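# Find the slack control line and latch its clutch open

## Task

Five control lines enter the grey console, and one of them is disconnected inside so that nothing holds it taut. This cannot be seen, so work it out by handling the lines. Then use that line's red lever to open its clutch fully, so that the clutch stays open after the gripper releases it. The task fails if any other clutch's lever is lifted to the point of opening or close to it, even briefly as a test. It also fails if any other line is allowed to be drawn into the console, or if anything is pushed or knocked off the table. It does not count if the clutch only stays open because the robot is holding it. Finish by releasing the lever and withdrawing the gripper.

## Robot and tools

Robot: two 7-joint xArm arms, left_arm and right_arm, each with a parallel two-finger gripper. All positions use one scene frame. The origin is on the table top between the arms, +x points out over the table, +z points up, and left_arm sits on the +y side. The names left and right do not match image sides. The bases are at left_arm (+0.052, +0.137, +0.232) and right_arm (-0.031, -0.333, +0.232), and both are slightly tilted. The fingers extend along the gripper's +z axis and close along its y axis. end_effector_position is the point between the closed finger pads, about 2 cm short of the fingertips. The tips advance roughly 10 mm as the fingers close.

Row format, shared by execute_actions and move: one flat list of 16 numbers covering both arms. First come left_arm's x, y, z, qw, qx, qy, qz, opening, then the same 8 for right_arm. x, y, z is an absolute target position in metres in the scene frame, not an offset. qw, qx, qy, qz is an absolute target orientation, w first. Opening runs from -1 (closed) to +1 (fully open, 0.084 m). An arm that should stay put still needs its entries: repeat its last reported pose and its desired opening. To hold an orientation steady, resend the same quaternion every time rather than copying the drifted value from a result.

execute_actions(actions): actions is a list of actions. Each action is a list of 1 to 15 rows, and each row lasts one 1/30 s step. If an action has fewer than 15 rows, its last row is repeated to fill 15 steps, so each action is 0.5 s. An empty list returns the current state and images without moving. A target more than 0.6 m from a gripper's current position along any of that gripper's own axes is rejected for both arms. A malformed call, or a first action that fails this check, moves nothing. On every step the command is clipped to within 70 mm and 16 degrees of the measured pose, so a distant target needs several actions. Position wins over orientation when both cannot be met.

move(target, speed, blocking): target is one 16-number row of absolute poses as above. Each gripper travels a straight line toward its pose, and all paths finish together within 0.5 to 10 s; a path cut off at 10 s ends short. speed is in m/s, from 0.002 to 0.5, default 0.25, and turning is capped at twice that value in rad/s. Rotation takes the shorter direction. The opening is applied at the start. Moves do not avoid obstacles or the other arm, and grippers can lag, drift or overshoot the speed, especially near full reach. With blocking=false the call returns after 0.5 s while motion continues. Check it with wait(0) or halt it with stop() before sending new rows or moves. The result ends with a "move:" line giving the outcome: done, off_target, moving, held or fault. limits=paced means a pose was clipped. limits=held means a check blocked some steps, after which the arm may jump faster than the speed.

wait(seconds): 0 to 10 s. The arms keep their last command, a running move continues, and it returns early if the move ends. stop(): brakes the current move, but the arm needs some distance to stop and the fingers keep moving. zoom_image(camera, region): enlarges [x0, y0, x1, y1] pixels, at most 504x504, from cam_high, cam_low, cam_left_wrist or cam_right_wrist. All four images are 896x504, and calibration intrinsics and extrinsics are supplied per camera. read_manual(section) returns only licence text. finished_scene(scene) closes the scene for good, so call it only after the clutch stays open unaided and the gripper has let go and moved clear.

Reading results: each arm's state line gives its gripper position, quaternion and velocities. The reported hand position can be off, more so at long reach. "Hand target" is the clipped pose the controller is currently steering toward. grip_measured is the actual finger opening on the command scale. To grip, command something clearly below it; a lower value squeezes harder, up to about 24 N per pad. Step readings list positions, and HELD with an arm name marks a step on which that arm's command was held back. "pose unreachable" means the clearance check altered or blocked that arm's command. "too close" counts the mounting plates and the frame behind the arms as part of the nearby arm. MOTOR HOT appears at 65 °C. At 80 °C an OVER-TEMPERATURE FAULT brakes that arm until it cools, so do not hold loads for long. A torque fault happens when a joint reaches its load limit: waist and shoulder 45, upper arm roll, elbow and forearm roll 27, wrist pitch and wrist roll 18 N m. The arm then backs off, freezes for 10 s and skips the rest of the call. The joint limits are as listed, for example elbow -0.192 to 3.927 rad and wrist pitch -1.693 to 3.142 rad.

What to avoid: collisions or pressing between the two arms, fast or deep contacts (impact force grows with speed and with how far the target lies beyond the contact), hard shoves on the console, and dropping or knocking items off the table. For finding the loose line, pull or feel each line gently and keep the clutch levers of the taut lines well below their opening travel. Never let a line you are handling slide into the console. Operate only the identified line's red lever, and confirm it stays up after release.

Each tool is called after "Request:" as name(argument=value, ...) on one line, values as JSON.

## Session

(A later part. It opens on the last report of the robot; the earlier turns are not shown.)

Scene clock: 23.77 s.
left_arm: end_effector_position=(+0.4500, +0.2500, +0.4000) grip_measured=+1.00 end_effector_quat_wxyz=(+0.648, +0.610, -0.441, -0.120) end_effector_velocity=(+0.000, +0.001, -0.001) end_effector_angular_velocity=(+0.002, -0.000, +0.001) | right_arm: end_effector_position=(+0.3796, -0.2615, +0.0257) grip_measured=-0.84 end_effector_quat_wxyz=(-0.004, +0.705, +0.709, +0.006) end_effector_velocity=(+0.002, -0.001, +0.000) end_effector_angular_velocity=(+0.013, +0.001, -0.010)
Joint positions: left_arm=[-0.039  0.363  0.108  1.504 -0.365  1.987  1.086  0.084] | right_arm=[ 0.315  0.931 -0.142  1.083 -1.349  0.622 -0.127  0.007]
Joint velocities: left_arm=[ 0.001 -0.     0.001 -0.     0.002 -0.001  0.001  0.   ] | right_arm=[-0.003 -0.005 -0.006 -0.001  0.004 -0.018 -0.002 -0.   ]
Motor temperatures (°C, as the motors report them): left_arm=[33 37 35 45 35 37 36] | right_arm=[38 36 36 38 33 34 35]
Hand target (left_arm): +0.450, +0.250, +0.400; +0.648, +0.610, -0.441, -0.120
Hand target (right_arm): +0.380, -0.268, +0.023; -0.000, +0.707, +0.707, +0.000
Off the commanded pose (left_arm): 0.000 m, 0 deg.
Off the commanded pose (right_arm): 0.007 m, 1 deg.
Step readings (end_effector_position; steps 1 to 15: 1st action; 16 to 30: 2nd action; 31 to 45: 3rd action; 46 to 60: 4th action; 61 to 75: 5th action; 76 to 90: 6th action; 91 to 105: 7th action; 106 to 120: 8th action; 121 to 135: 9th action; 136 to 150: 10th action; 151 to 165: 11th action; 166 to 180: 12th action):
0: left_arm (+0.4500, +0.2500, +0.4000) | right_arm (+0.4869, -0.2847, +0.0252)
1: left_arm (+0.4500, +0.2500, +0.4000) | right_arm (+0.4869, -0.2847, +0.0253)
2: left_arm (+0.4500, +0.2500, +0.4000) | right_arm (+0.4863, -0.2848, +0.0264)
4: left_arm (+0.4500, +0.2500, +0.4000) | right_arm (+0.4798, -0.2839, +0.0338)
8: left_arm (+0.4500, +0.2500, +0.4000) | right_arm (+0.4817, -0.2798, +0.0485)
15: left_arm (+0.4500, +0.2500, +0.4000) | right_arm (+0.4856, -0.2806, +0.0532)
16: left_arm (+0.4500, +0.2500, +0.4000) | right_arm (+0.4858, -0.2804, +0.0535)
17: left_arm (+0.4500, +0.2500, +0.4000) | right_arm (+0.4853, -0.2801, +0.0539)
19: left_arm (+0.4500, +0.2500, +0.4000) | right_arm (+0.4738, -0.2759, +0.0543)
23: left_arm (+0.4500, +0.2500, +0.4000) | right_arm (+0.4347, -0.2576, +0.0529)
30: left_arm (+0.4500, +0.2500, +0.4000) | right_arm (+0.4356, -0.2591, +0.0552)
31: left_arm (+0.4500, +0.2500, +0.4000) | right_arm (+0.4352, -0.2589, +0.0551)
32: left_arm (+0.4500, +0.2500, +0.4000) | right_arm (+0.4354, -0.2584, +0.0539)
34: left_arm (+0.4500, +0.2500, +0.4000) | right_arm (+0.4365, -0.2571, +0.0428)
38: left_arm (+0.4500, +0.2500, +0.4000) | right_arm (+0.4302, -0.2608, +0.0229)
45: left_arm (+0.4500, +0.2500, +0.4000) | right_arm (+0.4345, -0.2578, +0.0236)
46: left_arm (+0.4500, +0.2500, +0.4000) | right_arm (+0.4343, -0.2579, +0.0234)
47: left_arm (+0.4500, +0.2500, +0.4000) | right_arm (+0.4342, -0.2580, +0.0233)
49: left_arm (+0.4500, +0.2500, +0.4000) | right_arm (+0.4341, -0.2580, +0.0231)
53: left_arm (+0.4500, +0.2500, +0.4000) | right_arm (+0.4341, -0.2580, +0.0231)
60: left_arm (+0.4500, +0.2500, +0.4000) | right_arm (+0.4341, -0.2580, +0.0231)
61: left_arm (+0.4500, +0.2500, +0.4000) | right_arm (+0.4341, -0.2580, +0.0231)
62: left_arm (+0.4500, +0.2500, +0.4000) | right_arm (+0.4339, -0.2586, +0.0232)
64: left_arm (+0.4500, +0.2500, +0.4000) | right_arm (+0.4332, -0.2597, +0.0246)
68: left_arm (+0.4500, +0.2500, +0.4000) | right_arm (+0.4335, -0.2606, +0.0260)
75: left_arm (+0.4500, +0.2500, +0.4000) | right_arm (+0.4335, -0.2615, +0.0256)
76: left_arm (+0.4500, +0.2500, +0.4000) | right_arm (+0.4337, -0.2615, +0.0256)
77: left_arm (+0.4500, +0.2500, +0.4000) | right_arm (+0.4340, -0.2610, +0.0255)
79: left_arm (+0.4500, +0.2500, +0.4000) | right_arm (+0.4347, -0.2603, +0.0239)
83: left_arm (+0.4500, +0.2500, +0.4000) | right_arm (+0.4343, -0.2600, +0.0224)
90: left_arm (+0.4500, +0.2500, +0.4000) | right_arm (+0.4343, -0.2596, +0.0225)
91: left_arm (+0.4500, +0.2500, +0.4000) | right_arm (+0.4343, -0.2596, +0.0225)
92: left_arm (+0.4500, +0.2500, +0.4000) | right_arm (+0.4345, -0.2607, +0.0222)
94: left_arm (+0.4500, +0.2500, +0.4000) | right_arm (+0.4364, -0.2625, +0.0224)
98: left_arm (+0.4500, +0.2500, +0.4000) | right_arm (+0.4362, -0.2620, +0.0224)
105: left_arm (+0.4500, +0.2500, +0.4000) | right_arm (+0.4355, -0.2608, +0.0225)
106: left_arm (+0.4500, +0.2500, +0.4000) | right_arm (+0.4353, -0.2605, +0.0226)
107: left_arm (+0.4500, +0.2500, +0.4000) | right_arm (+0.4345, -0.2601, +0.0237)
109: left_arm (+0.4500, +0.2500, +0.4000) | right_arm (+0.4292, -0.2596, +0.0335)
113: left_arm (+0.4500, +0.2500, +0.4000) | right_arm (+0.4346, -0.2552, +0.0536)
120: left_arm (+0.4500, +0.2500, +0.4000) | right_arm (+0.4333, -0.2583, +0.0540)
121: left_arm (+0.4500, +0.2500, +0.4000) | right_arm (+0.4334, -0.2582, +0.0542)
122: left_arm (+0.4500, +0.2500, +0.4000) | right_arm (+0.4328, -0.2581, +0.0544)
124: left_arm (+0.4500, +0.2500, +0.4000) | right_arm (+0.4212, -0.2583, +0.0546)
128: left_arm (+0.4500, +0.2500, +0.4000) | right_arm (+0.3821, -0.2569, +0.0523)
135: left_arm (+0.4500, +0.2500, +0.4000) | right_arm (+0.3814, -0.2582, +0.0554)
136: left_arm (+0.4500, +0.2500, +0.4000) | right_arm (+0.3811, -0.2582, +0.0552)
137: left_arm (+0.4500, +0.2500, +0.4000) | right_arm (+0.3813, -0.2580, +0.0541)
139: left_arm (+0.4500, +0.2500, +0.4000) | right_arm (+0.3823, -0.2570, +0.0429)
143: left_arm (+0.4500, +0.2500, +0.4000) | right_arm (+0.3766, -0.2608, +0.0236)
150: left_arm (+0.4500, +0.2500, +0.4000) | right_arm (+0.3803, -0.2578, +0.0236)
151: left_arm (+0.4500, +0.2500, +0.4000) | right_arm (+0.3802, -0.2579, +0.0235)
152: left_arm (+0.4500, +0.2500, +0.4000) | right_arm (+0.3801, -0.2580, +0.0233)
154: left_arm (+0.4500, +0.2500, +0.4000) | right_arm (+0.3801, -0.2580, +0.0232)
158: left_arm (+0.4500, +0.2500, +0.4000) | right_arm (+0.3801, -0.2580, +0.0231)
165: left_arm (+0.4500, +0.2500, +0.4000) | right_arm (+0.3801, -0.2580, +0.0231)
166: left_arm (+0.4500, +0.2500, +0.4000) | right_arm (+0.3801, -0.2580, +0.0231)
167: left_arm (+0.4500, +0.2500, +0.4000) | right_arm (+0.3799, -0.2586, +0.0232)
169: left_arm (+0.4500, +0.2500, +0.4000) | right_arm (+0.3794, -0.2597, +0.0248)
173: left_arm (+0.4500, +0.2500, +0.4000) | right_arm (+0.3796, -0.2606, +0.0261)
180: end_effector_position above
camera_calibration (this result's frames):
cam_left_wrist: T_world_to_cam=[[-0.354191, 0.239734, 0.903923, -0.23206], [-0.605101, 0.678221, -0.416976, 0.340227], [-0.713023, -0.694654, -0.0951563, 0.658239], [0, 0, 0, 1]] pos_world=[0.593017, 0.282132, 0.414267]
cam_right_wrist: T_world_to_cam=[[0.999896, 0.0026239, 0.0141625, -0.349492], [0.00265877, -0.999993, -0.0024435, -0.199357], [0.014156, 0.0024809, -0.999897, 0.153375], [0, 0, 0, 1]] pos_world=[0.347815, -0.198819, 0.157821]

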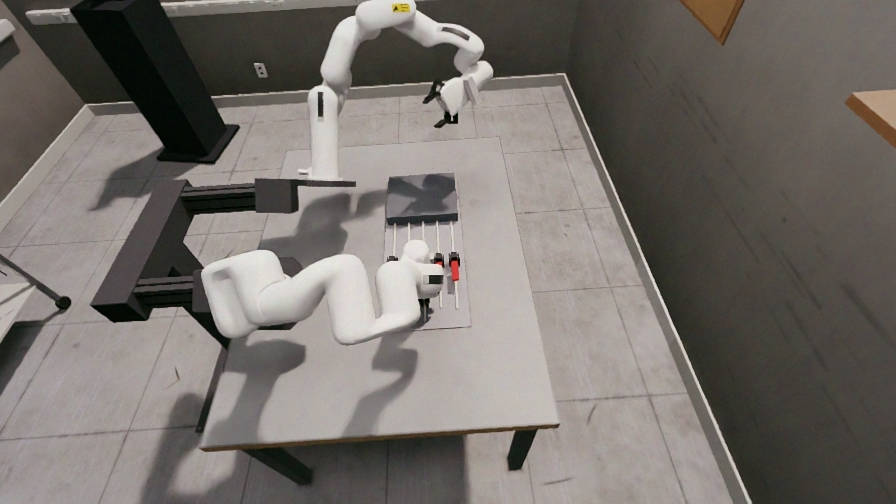

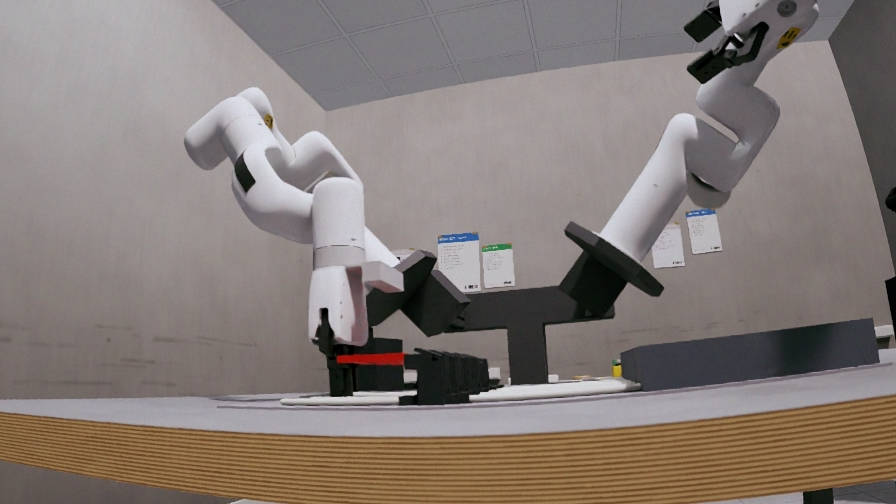

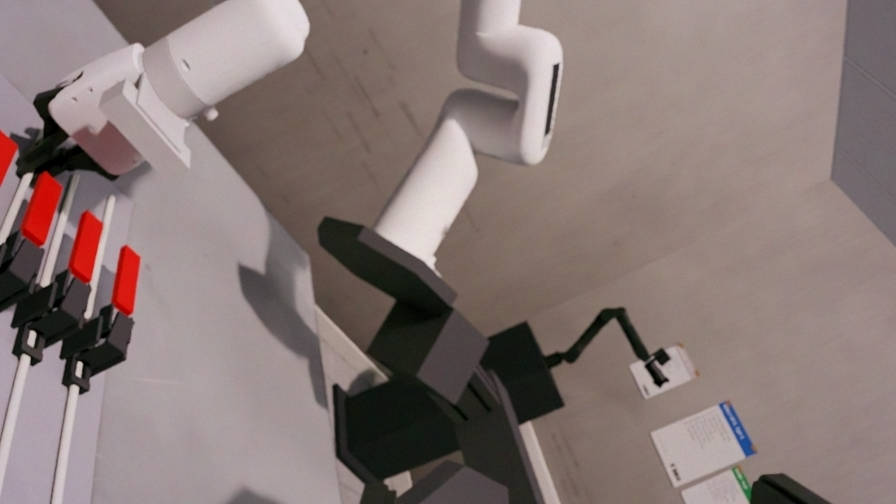

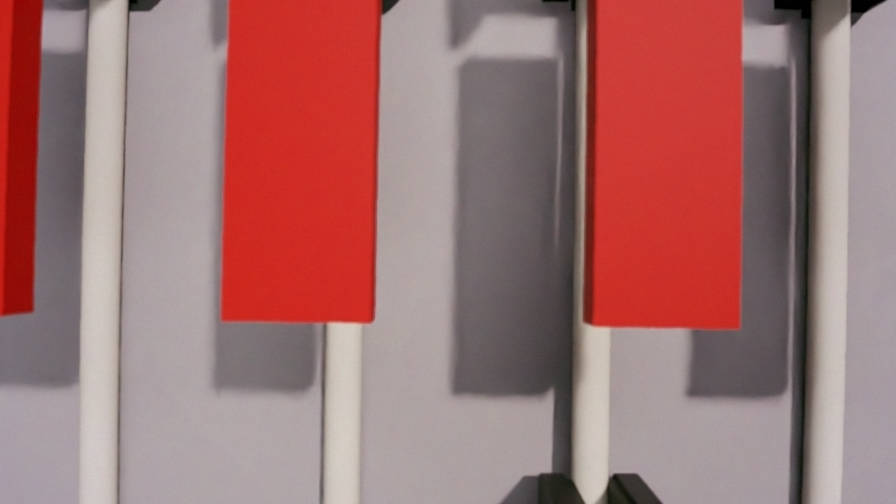

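Request:
execute_actions(actions=[[[0.45,0.25,0.4,0.648,0.61,-0.441,-0.12,1,0.38,-0.259,0.023,0,0.707,0.707,0,-1],[0.45,0.25,0.4,0.648,0.61,-0.441,-0.12,1,0.38,-0.259,0.023,0,0.707,0.707,0,-1],[0.45,0.25,0.4,0.648,0.61,-0.441,-0.12,1,0.38,-0.259,0.023,0,0.707,0.707,0,-1],[0.45,0.25,0.4,0.648,0.61,-0.441,-0.12,1,0.38,-0.259,0.023,0,0.707,0.707,0,-1],[0.45,0.25,0.4,0.648,0.61,-0.441,-0.12,1,0.38,-0.259,0.023,0,0.707,0.707,0,-1],[0.45,0.25,0.4,0.648,0.61,-0.441,-0.12,1,0.38,-0.259,0.023,0,0.707,0.707,0,-1],[0.45,0.25,0.4,0.648,0.61,-0.441,-0.12,1,0.38,-0.259,0.023,0,0.707,0.707,0,-0.45]],[[0.45,0.25,0.4,0.648,0.61,-0.441,-0.12,1,0.38,-0.258,0.055,0,0.707,0.707,0,-0.45]],[[0.45,0.25,0.4,0.648,0.61,-0.441,-0.12,1,0.326,-0.258,0.055,0,0.707,0.707,0,-0.45]],[[0.45,0.25,0.4,0.648,0.61,-0.441,-0.12,1,0.326,-0.258,0.023,0,0.707,0.707,0,-0.45]],[[0.45,0.25,0.4,0.648,0.61,-0.441,-0.12,1,0.326,-0.258,0.023,0,0.707,0.707,0,-1]],[[0.45,0.25,0.4,0.648,0.61,-0.441,-0.12,1,0.326,-0.268,0.023,0,0.707,0.707,0,-1]]])

Scene clock: 28.83 s.
left_arm: end_effector_position=(+0.4500, +0.2500, +0.4000) grip_measured=+1.00 end_effector_quat_wxyz=(+0.648, +0.610, -0.441, -0.120) end_effector_velocity=(-0.001, -0.001, +0.001) end_effector_angular_velocity=(-0.002, -0.001, -0.004) | right_arm: end_effector_position=(+0.3255, -0.2615, +0.0258) grip_measured=-0.84 end_effector_quat_wxyz=(-0.005, +0.705, +0.709, +0.006) end_effector_velocity=(-0.000, -0.000, +0.000) end_effector_angular_velocity=(+0.012, +0.005, -0.008)
Joint positions: left_arm=[-0.039  0.363  0.108  1.504 -0.365  1.987  1.086  0.084] | right_arm=[ 0.354  0.901 -0.165  0.943 -1.473  0.591  0.051  0.007]
Joint velocities: left_arm=[-0.002  0.    -0.001 -0.001  0.     0.002  0.002  0.   ] | right_arm=[ 0.001 -0.004 -0.01  -0.003  0.005 -0.02  -0.001 -0.   ]
Motor temperatures (°C, as the motors report them): left_arm=[33 37 35 45 35 37 36] | right_arm=[38 36 36 38 33 35 35]
Hand target (left_arm): +0.450, +0.250, +0.400; +0.648, +0.610, -0.441, -0.120
Hand target (right_arm): +0.326, -0.268, +0.023; -0.000, +0.707, +0.707, +0.000
Off the commanded pose (left_arm): 0.000 m, 0 deg.
Off the commanded pose (right_arm): 0.007 m, 1 deg.
Step readings (end_effector_position; steps 1 to 15: 1st action; 16 to 30: 2nd action; 31 to 45: 3rd action; 46 to 60: 4th action; 61 to 75: 5th action; 76 to 90: 6th action):
0: left_arm (+0.4500, +0.2500, +0.4000) | right_arm (+0.3801, -0.2616, +0.0259)
1: left_arm (+0.4500, +0.2500, +0.4000) | right_arm (+0.3801, -0.2615, +0.0259)
2: left_arm (+0.4500, +0.2500, +0.4000) | right_arm (+0.3803, -0.2610, +0.0258)
4: left_arm (+0.4500, +0.2500, +0.4000) | right_arm (+0.3807, -0.2604, +0.0241)
8: left_arm (+0.4500, +0.2500, +0.4000) | right_arm (+0.3804, -0.2621, +0.0220)
15: left_arm (+0.4500, +0.2500, +0.4000) | right_arm (+0.3822, -0.2633, +0.0221)
16: left_arm (+0.4500, +0.2500, +0.4000) | right_arm (+0.3821, -0.2631, +0.0222)
17: left_arm (+0.4500, +0.2500, +0.4000) | right_arm (+0.3816, -0.2632, +0.0232)
19: left_arm (+0.4500, +0.2500, +0.4000) | right_arm (+0.3771, -0.2637, +0.0328)
23: left_arm (+0.4500, +0.2500, +0.4000) | right_arm (+0.3807, -0.2573, +0.0523)
30: left_arm (+0.4500, +0.2500, +0.4000) | right_arm (+0.3795, -0.2586, +0.0541)
31: left_arm (+0.4500, +0.2500, +0.4000) | right_arm (+0.3796, -0.2584, +0.0543)
32: left_arm (+0.4500, +0.2500, +0.4000) | right_arm (+0.3788, -0.2582, +0.0544)
34: left_arm (+0.4500, +0.2500, +0.4000) | right_arm (+0.3661, -0.2584, +0.0545)
38: left_arm (+0.4500, +0.2500, +0.4000) | right_arm (+0.3273, -0.2574, +0.0527)
45: left_arm (+0.4500, +0.2500, +0.4000) | right_arm (+0.3274, -0.2582, +0.0553)
46: left_arm (+0.4500, +0.2500, +0.4000) | right_arm (+0.3271, -0.2582, +0.0552)
47: left_arm (+0.4500, +0.2500, +0.4000) | right_arm (+0.3272, -0.2579, +0.0541)
49: left_arm (+0.4500, +0.2500, +0.4000) | right_arm (+0.3280, -0.2572, +0.0430)
53: left_arm (+0.4500, +0.2500, +0.4000) | right_arm (+0.3231, -0.2607, +0.0244)
60: left_arm (+0.4500, +0.2500, +0.4000) | right_arm (+0.3263, -0.2578, +0.0235)
61: left_arm (+0.4500, +0.2500, +0.4000) | right_arm (+0.3262, -0.2579, +0.0234)
62: left_arm (+0.4500, +0.2500, +0.4000) | right_arm (+0.3261, -0.2580, +0.0233)
64: left_arm (+0.4500, +0.2500, +0.4000) | right_arm (+0.3261, -0.2580, +0.0232)
68: left_arm (+0.4500, +0.2500, +0.4000) | right_arm (+0.3261, -0.2580, +0.0231)
75: left_arm (+0.4500, +0.2500, +0.4000) | right_arm (+0.3261, -0.2580, +0.0231)
76: left_arm (+0.4500, +0.2500, +0.4000) | right_arm (+0.3261, -0.2580, +0.0231)
77: left_arm (+0.4500, +0.2500, +0.4000) | right_arm (+0.3260, -0.2586, +0.0232)
79: left_arm (+0.4500, +0.2500, +0.4000) | right_arm (+0.3255, -0.2597, +0.0248)
83: left_arm (+0.4500, +0.2500, +0.4000) | right_arm (+0.3257, -0.2607, +0.0261)
90: end_effector_position above
camera_calibration (this result's frames):
cam_left_wrist: T_world_to_cam=[[-0.354191, 0.239735, 0.903923, -0.23206], [-0.605101, 0.678221, -0.416976, 0.340227], [-0.713023, -0.694654, -0.0951559, 0.658239], [0, 0, 0, 1]] pos_world=[0.593017, 0.282132, 0.414267]
cam_right_wrist: T_world_to_cam=[[0.999913, 0.00233645, 0.0129831, -0.295473], [0.00238694, -0.99999, -0.00387438, -0.199084], [0.0129739, 0.00390503, -0.999908, 0.154956], [0, 0, 0, 1]] pos_world=[0.293912, -0.198997, 0.158007]

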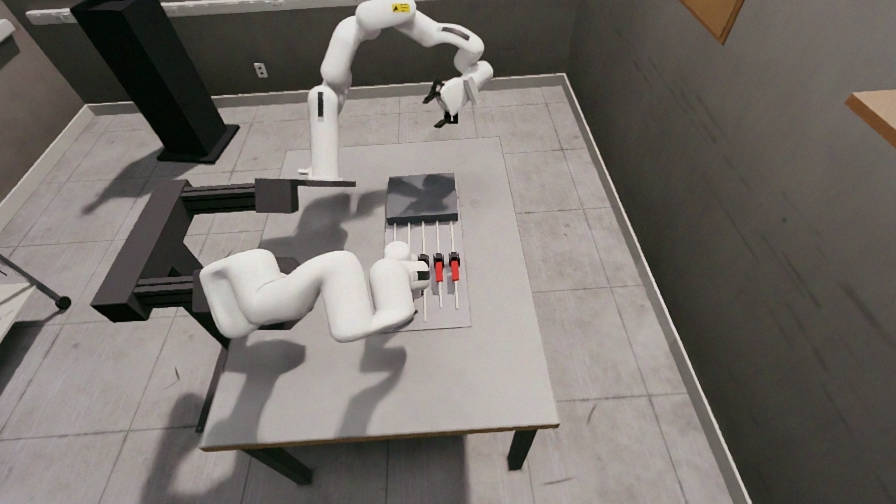

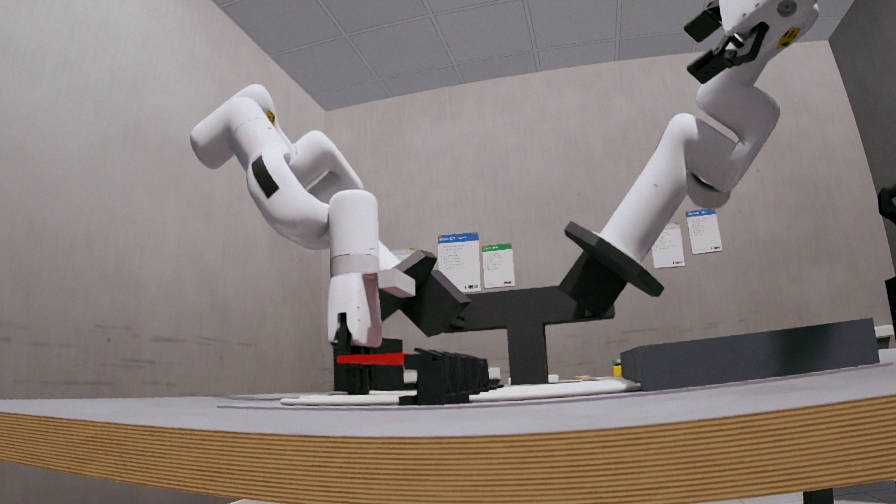

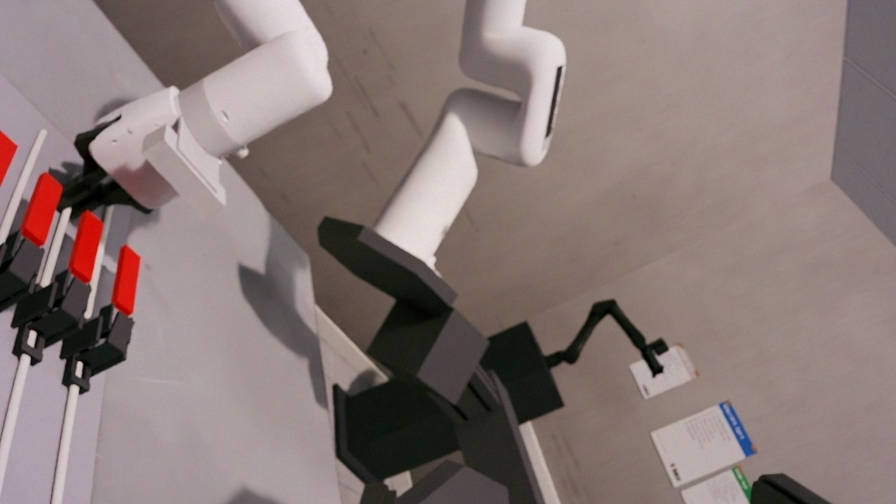

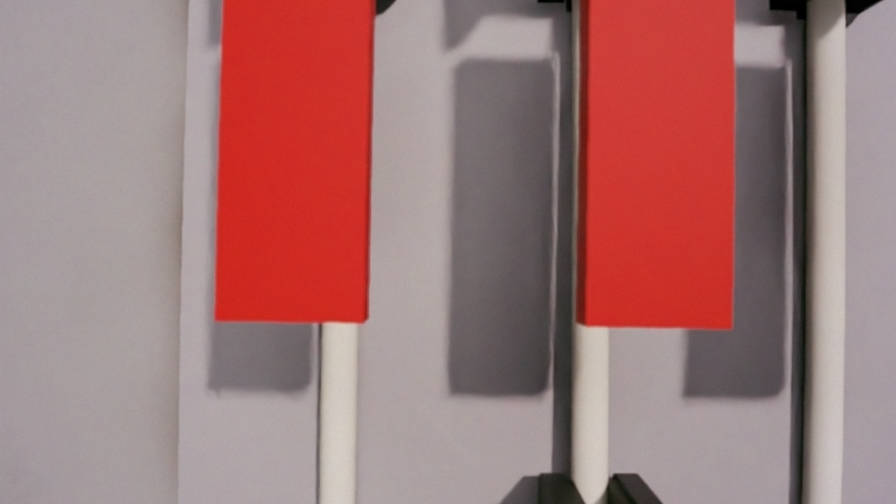

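Must verify line 1.

Request:
execute_actions(actions=[[[0.45,0.25,0.4,0.648,0.61,-0.441,-0.12,1,0.326,-0.254,0.023,0,0.707,0.707,0,-1]],[[0.45,0.25,0.4,0.648,0.61,-0.441,-0.12,1,0.326,-0.26,0.023,0,0.707,0.707,0,-0.45]],[[0.45,0.25,0.4,0.648,0.61,-0.441,-0.12,1,0.326,-0.258,0.055,0,0.707,0.707,0,-0.45]],[[0.45,0.25,0.4,0.648,0.61,-0.441,-0.12,1,0.272,-0.258,0.055,0,0.707,0.707,0,-0.45]],[[0.45,0.25,0.4,0.648,0.61,-0.441,-0.12,1,0.272,-0.258,0.023,0,0.707,0.707,0,-0.45]],[[0.45,0.25,0.4,0.648,0.61,-0.441,-0.12,1,0.272,-0.258,0.023,0,0.707,0.707,0,-1]],[[0.45,0.25,0.4,0.648,0.61,-0.441,-0.12,1,0.272,-0.268,0.023,0,0.707,0.707,0,-1]]])

Scene clock: 34.23 s.
left_arm: end_effector_position=(+0.4500, +0.2500, +0.4000) grip_measured=+1.00 end_effector_quat_wxyz=(+0.648, +0.610, -0.441, -0.120) end_effector_velocity=(+0.001, -0.001, +0.000) end_effector_angular_velocity=(-0.001, -0.001, +0.002) | right_arm: end_effector_position=(+0.2714, -0.2615, +0.0258) grip_measured=-0.84 end_effector_quat_wxyz=(-0.006, +0.705, +0.709, +0.006) end_effector_velocity=(-0.003, -0.001, -0.000) end_effector_angular_velocity=(+0.010, +0.011, -0.007)
Joint positions: left_arm=[-0.039  0.363  0.108  1.504 -0.365  1.987  1.086  0.084] | right_arm=[ 0.395  0.892 -0.18   0.822 -1.6    0.575  0.242  0.007]
Joint velocities: left_arm=[ 0.001  0.    -0.002 -0.    -0.001 -0.002  0.     0.   ] | right_arm=[ 0.004 -0.002 -0.012 -0.005  0.005 -0.021  0.001 -0.   ]
Motor temperatures (°C, as the motors report them): left_arm=[33 37 35 45 35 37 36] | right_arm=[38 36 36 38 33 35 35]
Hand target (left_arm): +0.450, +0.250, +0.400; +0.648, +0.610, -0.441, -0.120
Hand target (right_arm): +0.272, -0.268, +0.023; -0.000, +0.707, +0.707, +0.000
Off the commanded pose (left_arm): 0.000 m, 0 deg.
Off the commanded pose (right_arm): 0.007 m, 1 deg.
Step readings (end_effector_position; steps 1 to 15: 1st action; 16 to 30: 2nd action; 31 to 45: 3rd action; 46 to 60: 4th action; 61 to 75: 5th action; 76 to 90: 6th action; 91 to 105: 7th action):
0: left_arm (+0.4500, +0.2500, +0.4000) | right_arm (+0.3255, -0.2615, +0.0258)
1: left_arm (+0.4500, +0.2500, +0.4000) | right_arm (+0.3255, -0.2615, +0.0258)
2: left_arm (+0.4500, +0.2500, +0.4000) | right_arm (+0.3257, -0.2608, +0.0256)
4: left_arm (+0.4500, +0.2500, +0.4000) | right_arm (+0.3262, -0.2595, +0.0231)
8: left_arm (+0.4500, +0.2500, +0.4000) | right_arm (+0.3262, -0.2587, +0.0219)
15: left_arm (+0.4500, +0.2500, +0.4000) | right_arm (+0.3263, -0.2577, +0.0219)
16: left_arm (+0.4500, +0.2500, +0.4000) | right_arm (+0.3263, -0.2576, +0.0219)
17: left_arm (+0.4500, +0.2500, +0.4000) | right_arm (+0.3264, -0.2576, +0.0220)
19: left_arm (+0.4500, +0.2500, +0.4000) | right_arm (+0.3271, -0.2586, +0.0225)
23: left_arm (+0.4500, +0.2500, +0.4000) | right_arm (+0.3266, -0.2599, +0.0226)
30: left_arm (+0.4500, +0.2500, +0.4000) | right_arm (+0.3260, -0.2604, +0.0226)
31: left_arm (+0.4500, +0.2500, +0.4000) | right_arm (+0.3260, -0.2604, +0.0227)
32: left_arm (+0.4500, +0.2500, +0.4000) | right_arm (+0.3256, -0.2607, +0.0237)
34: left_arm (+0.4500, +0.2500, +0.4000) | right_arm (+0.3233, -0.2614, +0.0343)
38: left_arm (+0.4500, +0.2500, +0.4000) | right_arm (+0.3270, -0.2563, +0.0529)
45: left_arm (+0.4500, +0.2500, +0.4000) | right_arm (+0.3257, -0.2583, +0.0544)
46: left_arm (+0.4500, +0.2500, +0.4000) | right_arm (+0.3257, -0.2582, +0.0545)
47: left_arm (+0.4500, +0.2500, +0.4000) | right_arm (+0.3250, -0.2581, +0.0547)
49: left_arm (+0.4500, +0.2500, +0.4000) | right_arm (+0.3131, -0.2578, +0.0549)
53: left_arm (+0.4500, +0.2500, +0.4000) | right_arm (+0.2735, -0.2579, +0.0533)
60: left_arm (+0.4500, +0.2500, +0.4000) | right_arm (+0.2734, -0.2581, +0.0552)
61: left_arm (+0.4500, +0.2500, +0.4000) | right_arm (+0.2731, -0.2581, +0.0552)
62: left_arm (+0.4500, +0.2500, +0.4000) | right_arm (+0.2732, -0.2579, +0.0542)
64: left_arm (+0.4500, +0.2500, +0.4000) | right_arm (+0.2738, -0.2574, +0.0432)
68: left_arm (+0.4500, +0.2500, +0.4000) | right_arm (+0.2696, -0.2606, +0.0251)
75: left_arm (+0.4500, +0.2500, +0.4000) | right_arm (+0.2722, -0.2579, +0.0234)
76: left_arm (+0.4500, +0.2500, +0.4000) | right_arm (+0.2722, -0.2579, +0.0234)
77: left_arm (+0.4500, +0.2500, +0.4000) | right_arm (+0.2721, -0.2580, +0.0233)
79: left_arm (+0.4500, +0.2500, +0.4000) | right_arm (+0.2721, -0.2580, +0.0232)
83: left_arm (+0.4500, +0.2500, +0.4000) | right_arm (+0.2721, -0.2580, +0.0231)
90: left_arm (+0.4500, +0.2500, +0.4000) | right_arm (+0.2721, -0.2580, +0.0231)
91: left_arm (+0.4500, +0.2500, +0.4000) | right_arm (+0.2721, -0.2580, +0.0231)
92: left_arm (+0.4500, +0.2500, +0.4000) | right_arm (+0.2720, -0.2586, +0.0232)
94: left_arm (+0.4500, +0.2500, +0.4000) | right_arm (+0.2717, -0.2598, +0.0249)
98: left_arm (+0.4500, +0.2500, +0.4000) | right_arm (+0.2720, -0.2608, +0.0261)
105: end_effector_position above
camera_calibration (this result's frames):
cam_left_wrist: T_world_to_cam=[[-0.354191, 0.239735, 0.903923, -0.23206], [-0.605101, 0.678221, -0.416976, 0.340227], [-0.713023, -0.694654, -0.095156, 0.658239], [0, 0, 0, 1]] pos_world=[0.593017, 0.282132, 0.414267]
cam_right_wrist: T_world_to_cam=[[0.999934, 0.0020807, 0.0112903, -0.241316], [0.00213473, -0.999986, -0.00477516, -0.198888], [0.0112802, 0.00479895, -0.999925, 0.156388], [0, 0, 0, 1]] pos_world=[0.239961, -0.199134, 0.158151]

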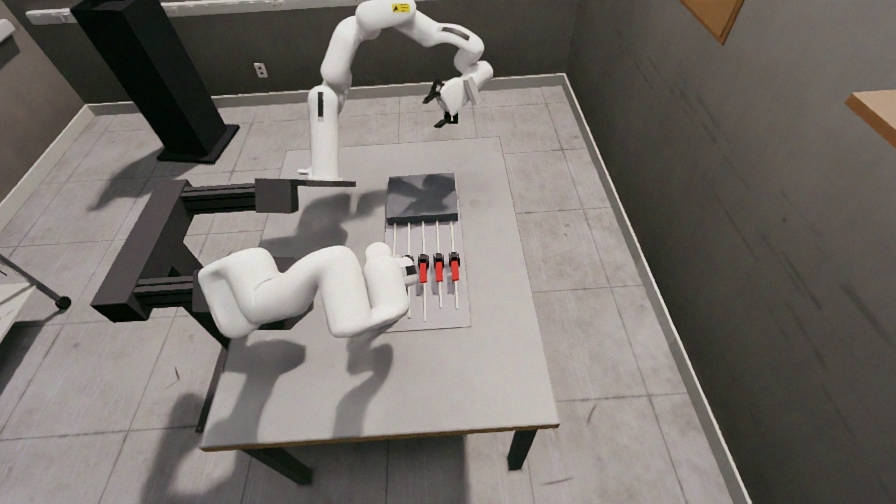

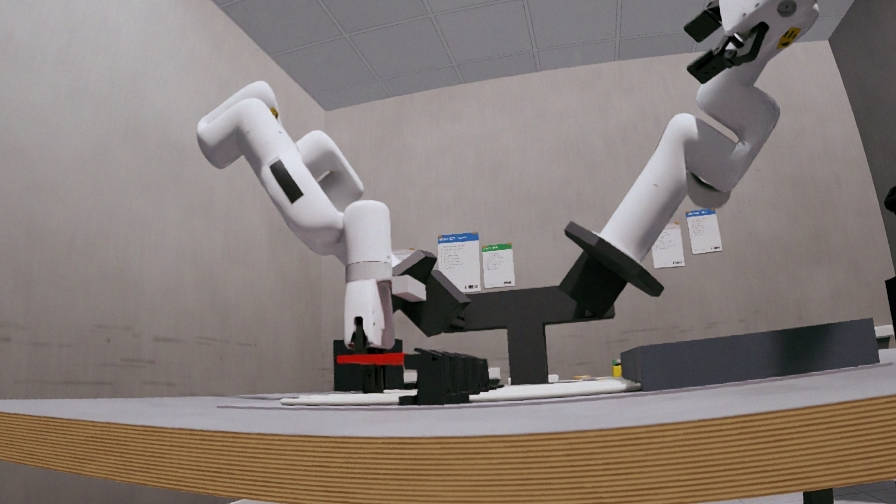

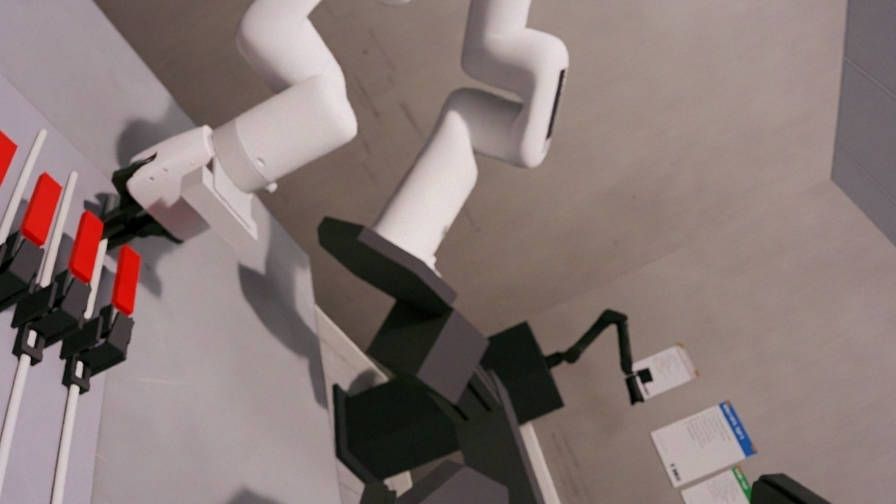

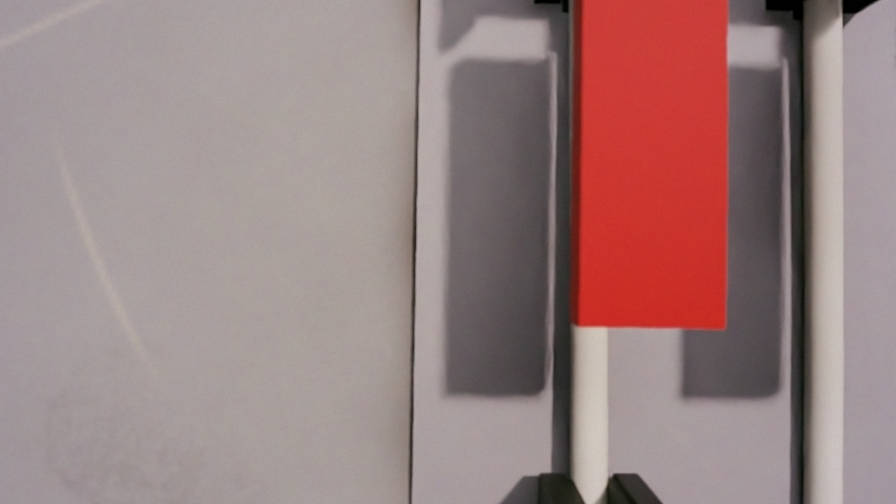

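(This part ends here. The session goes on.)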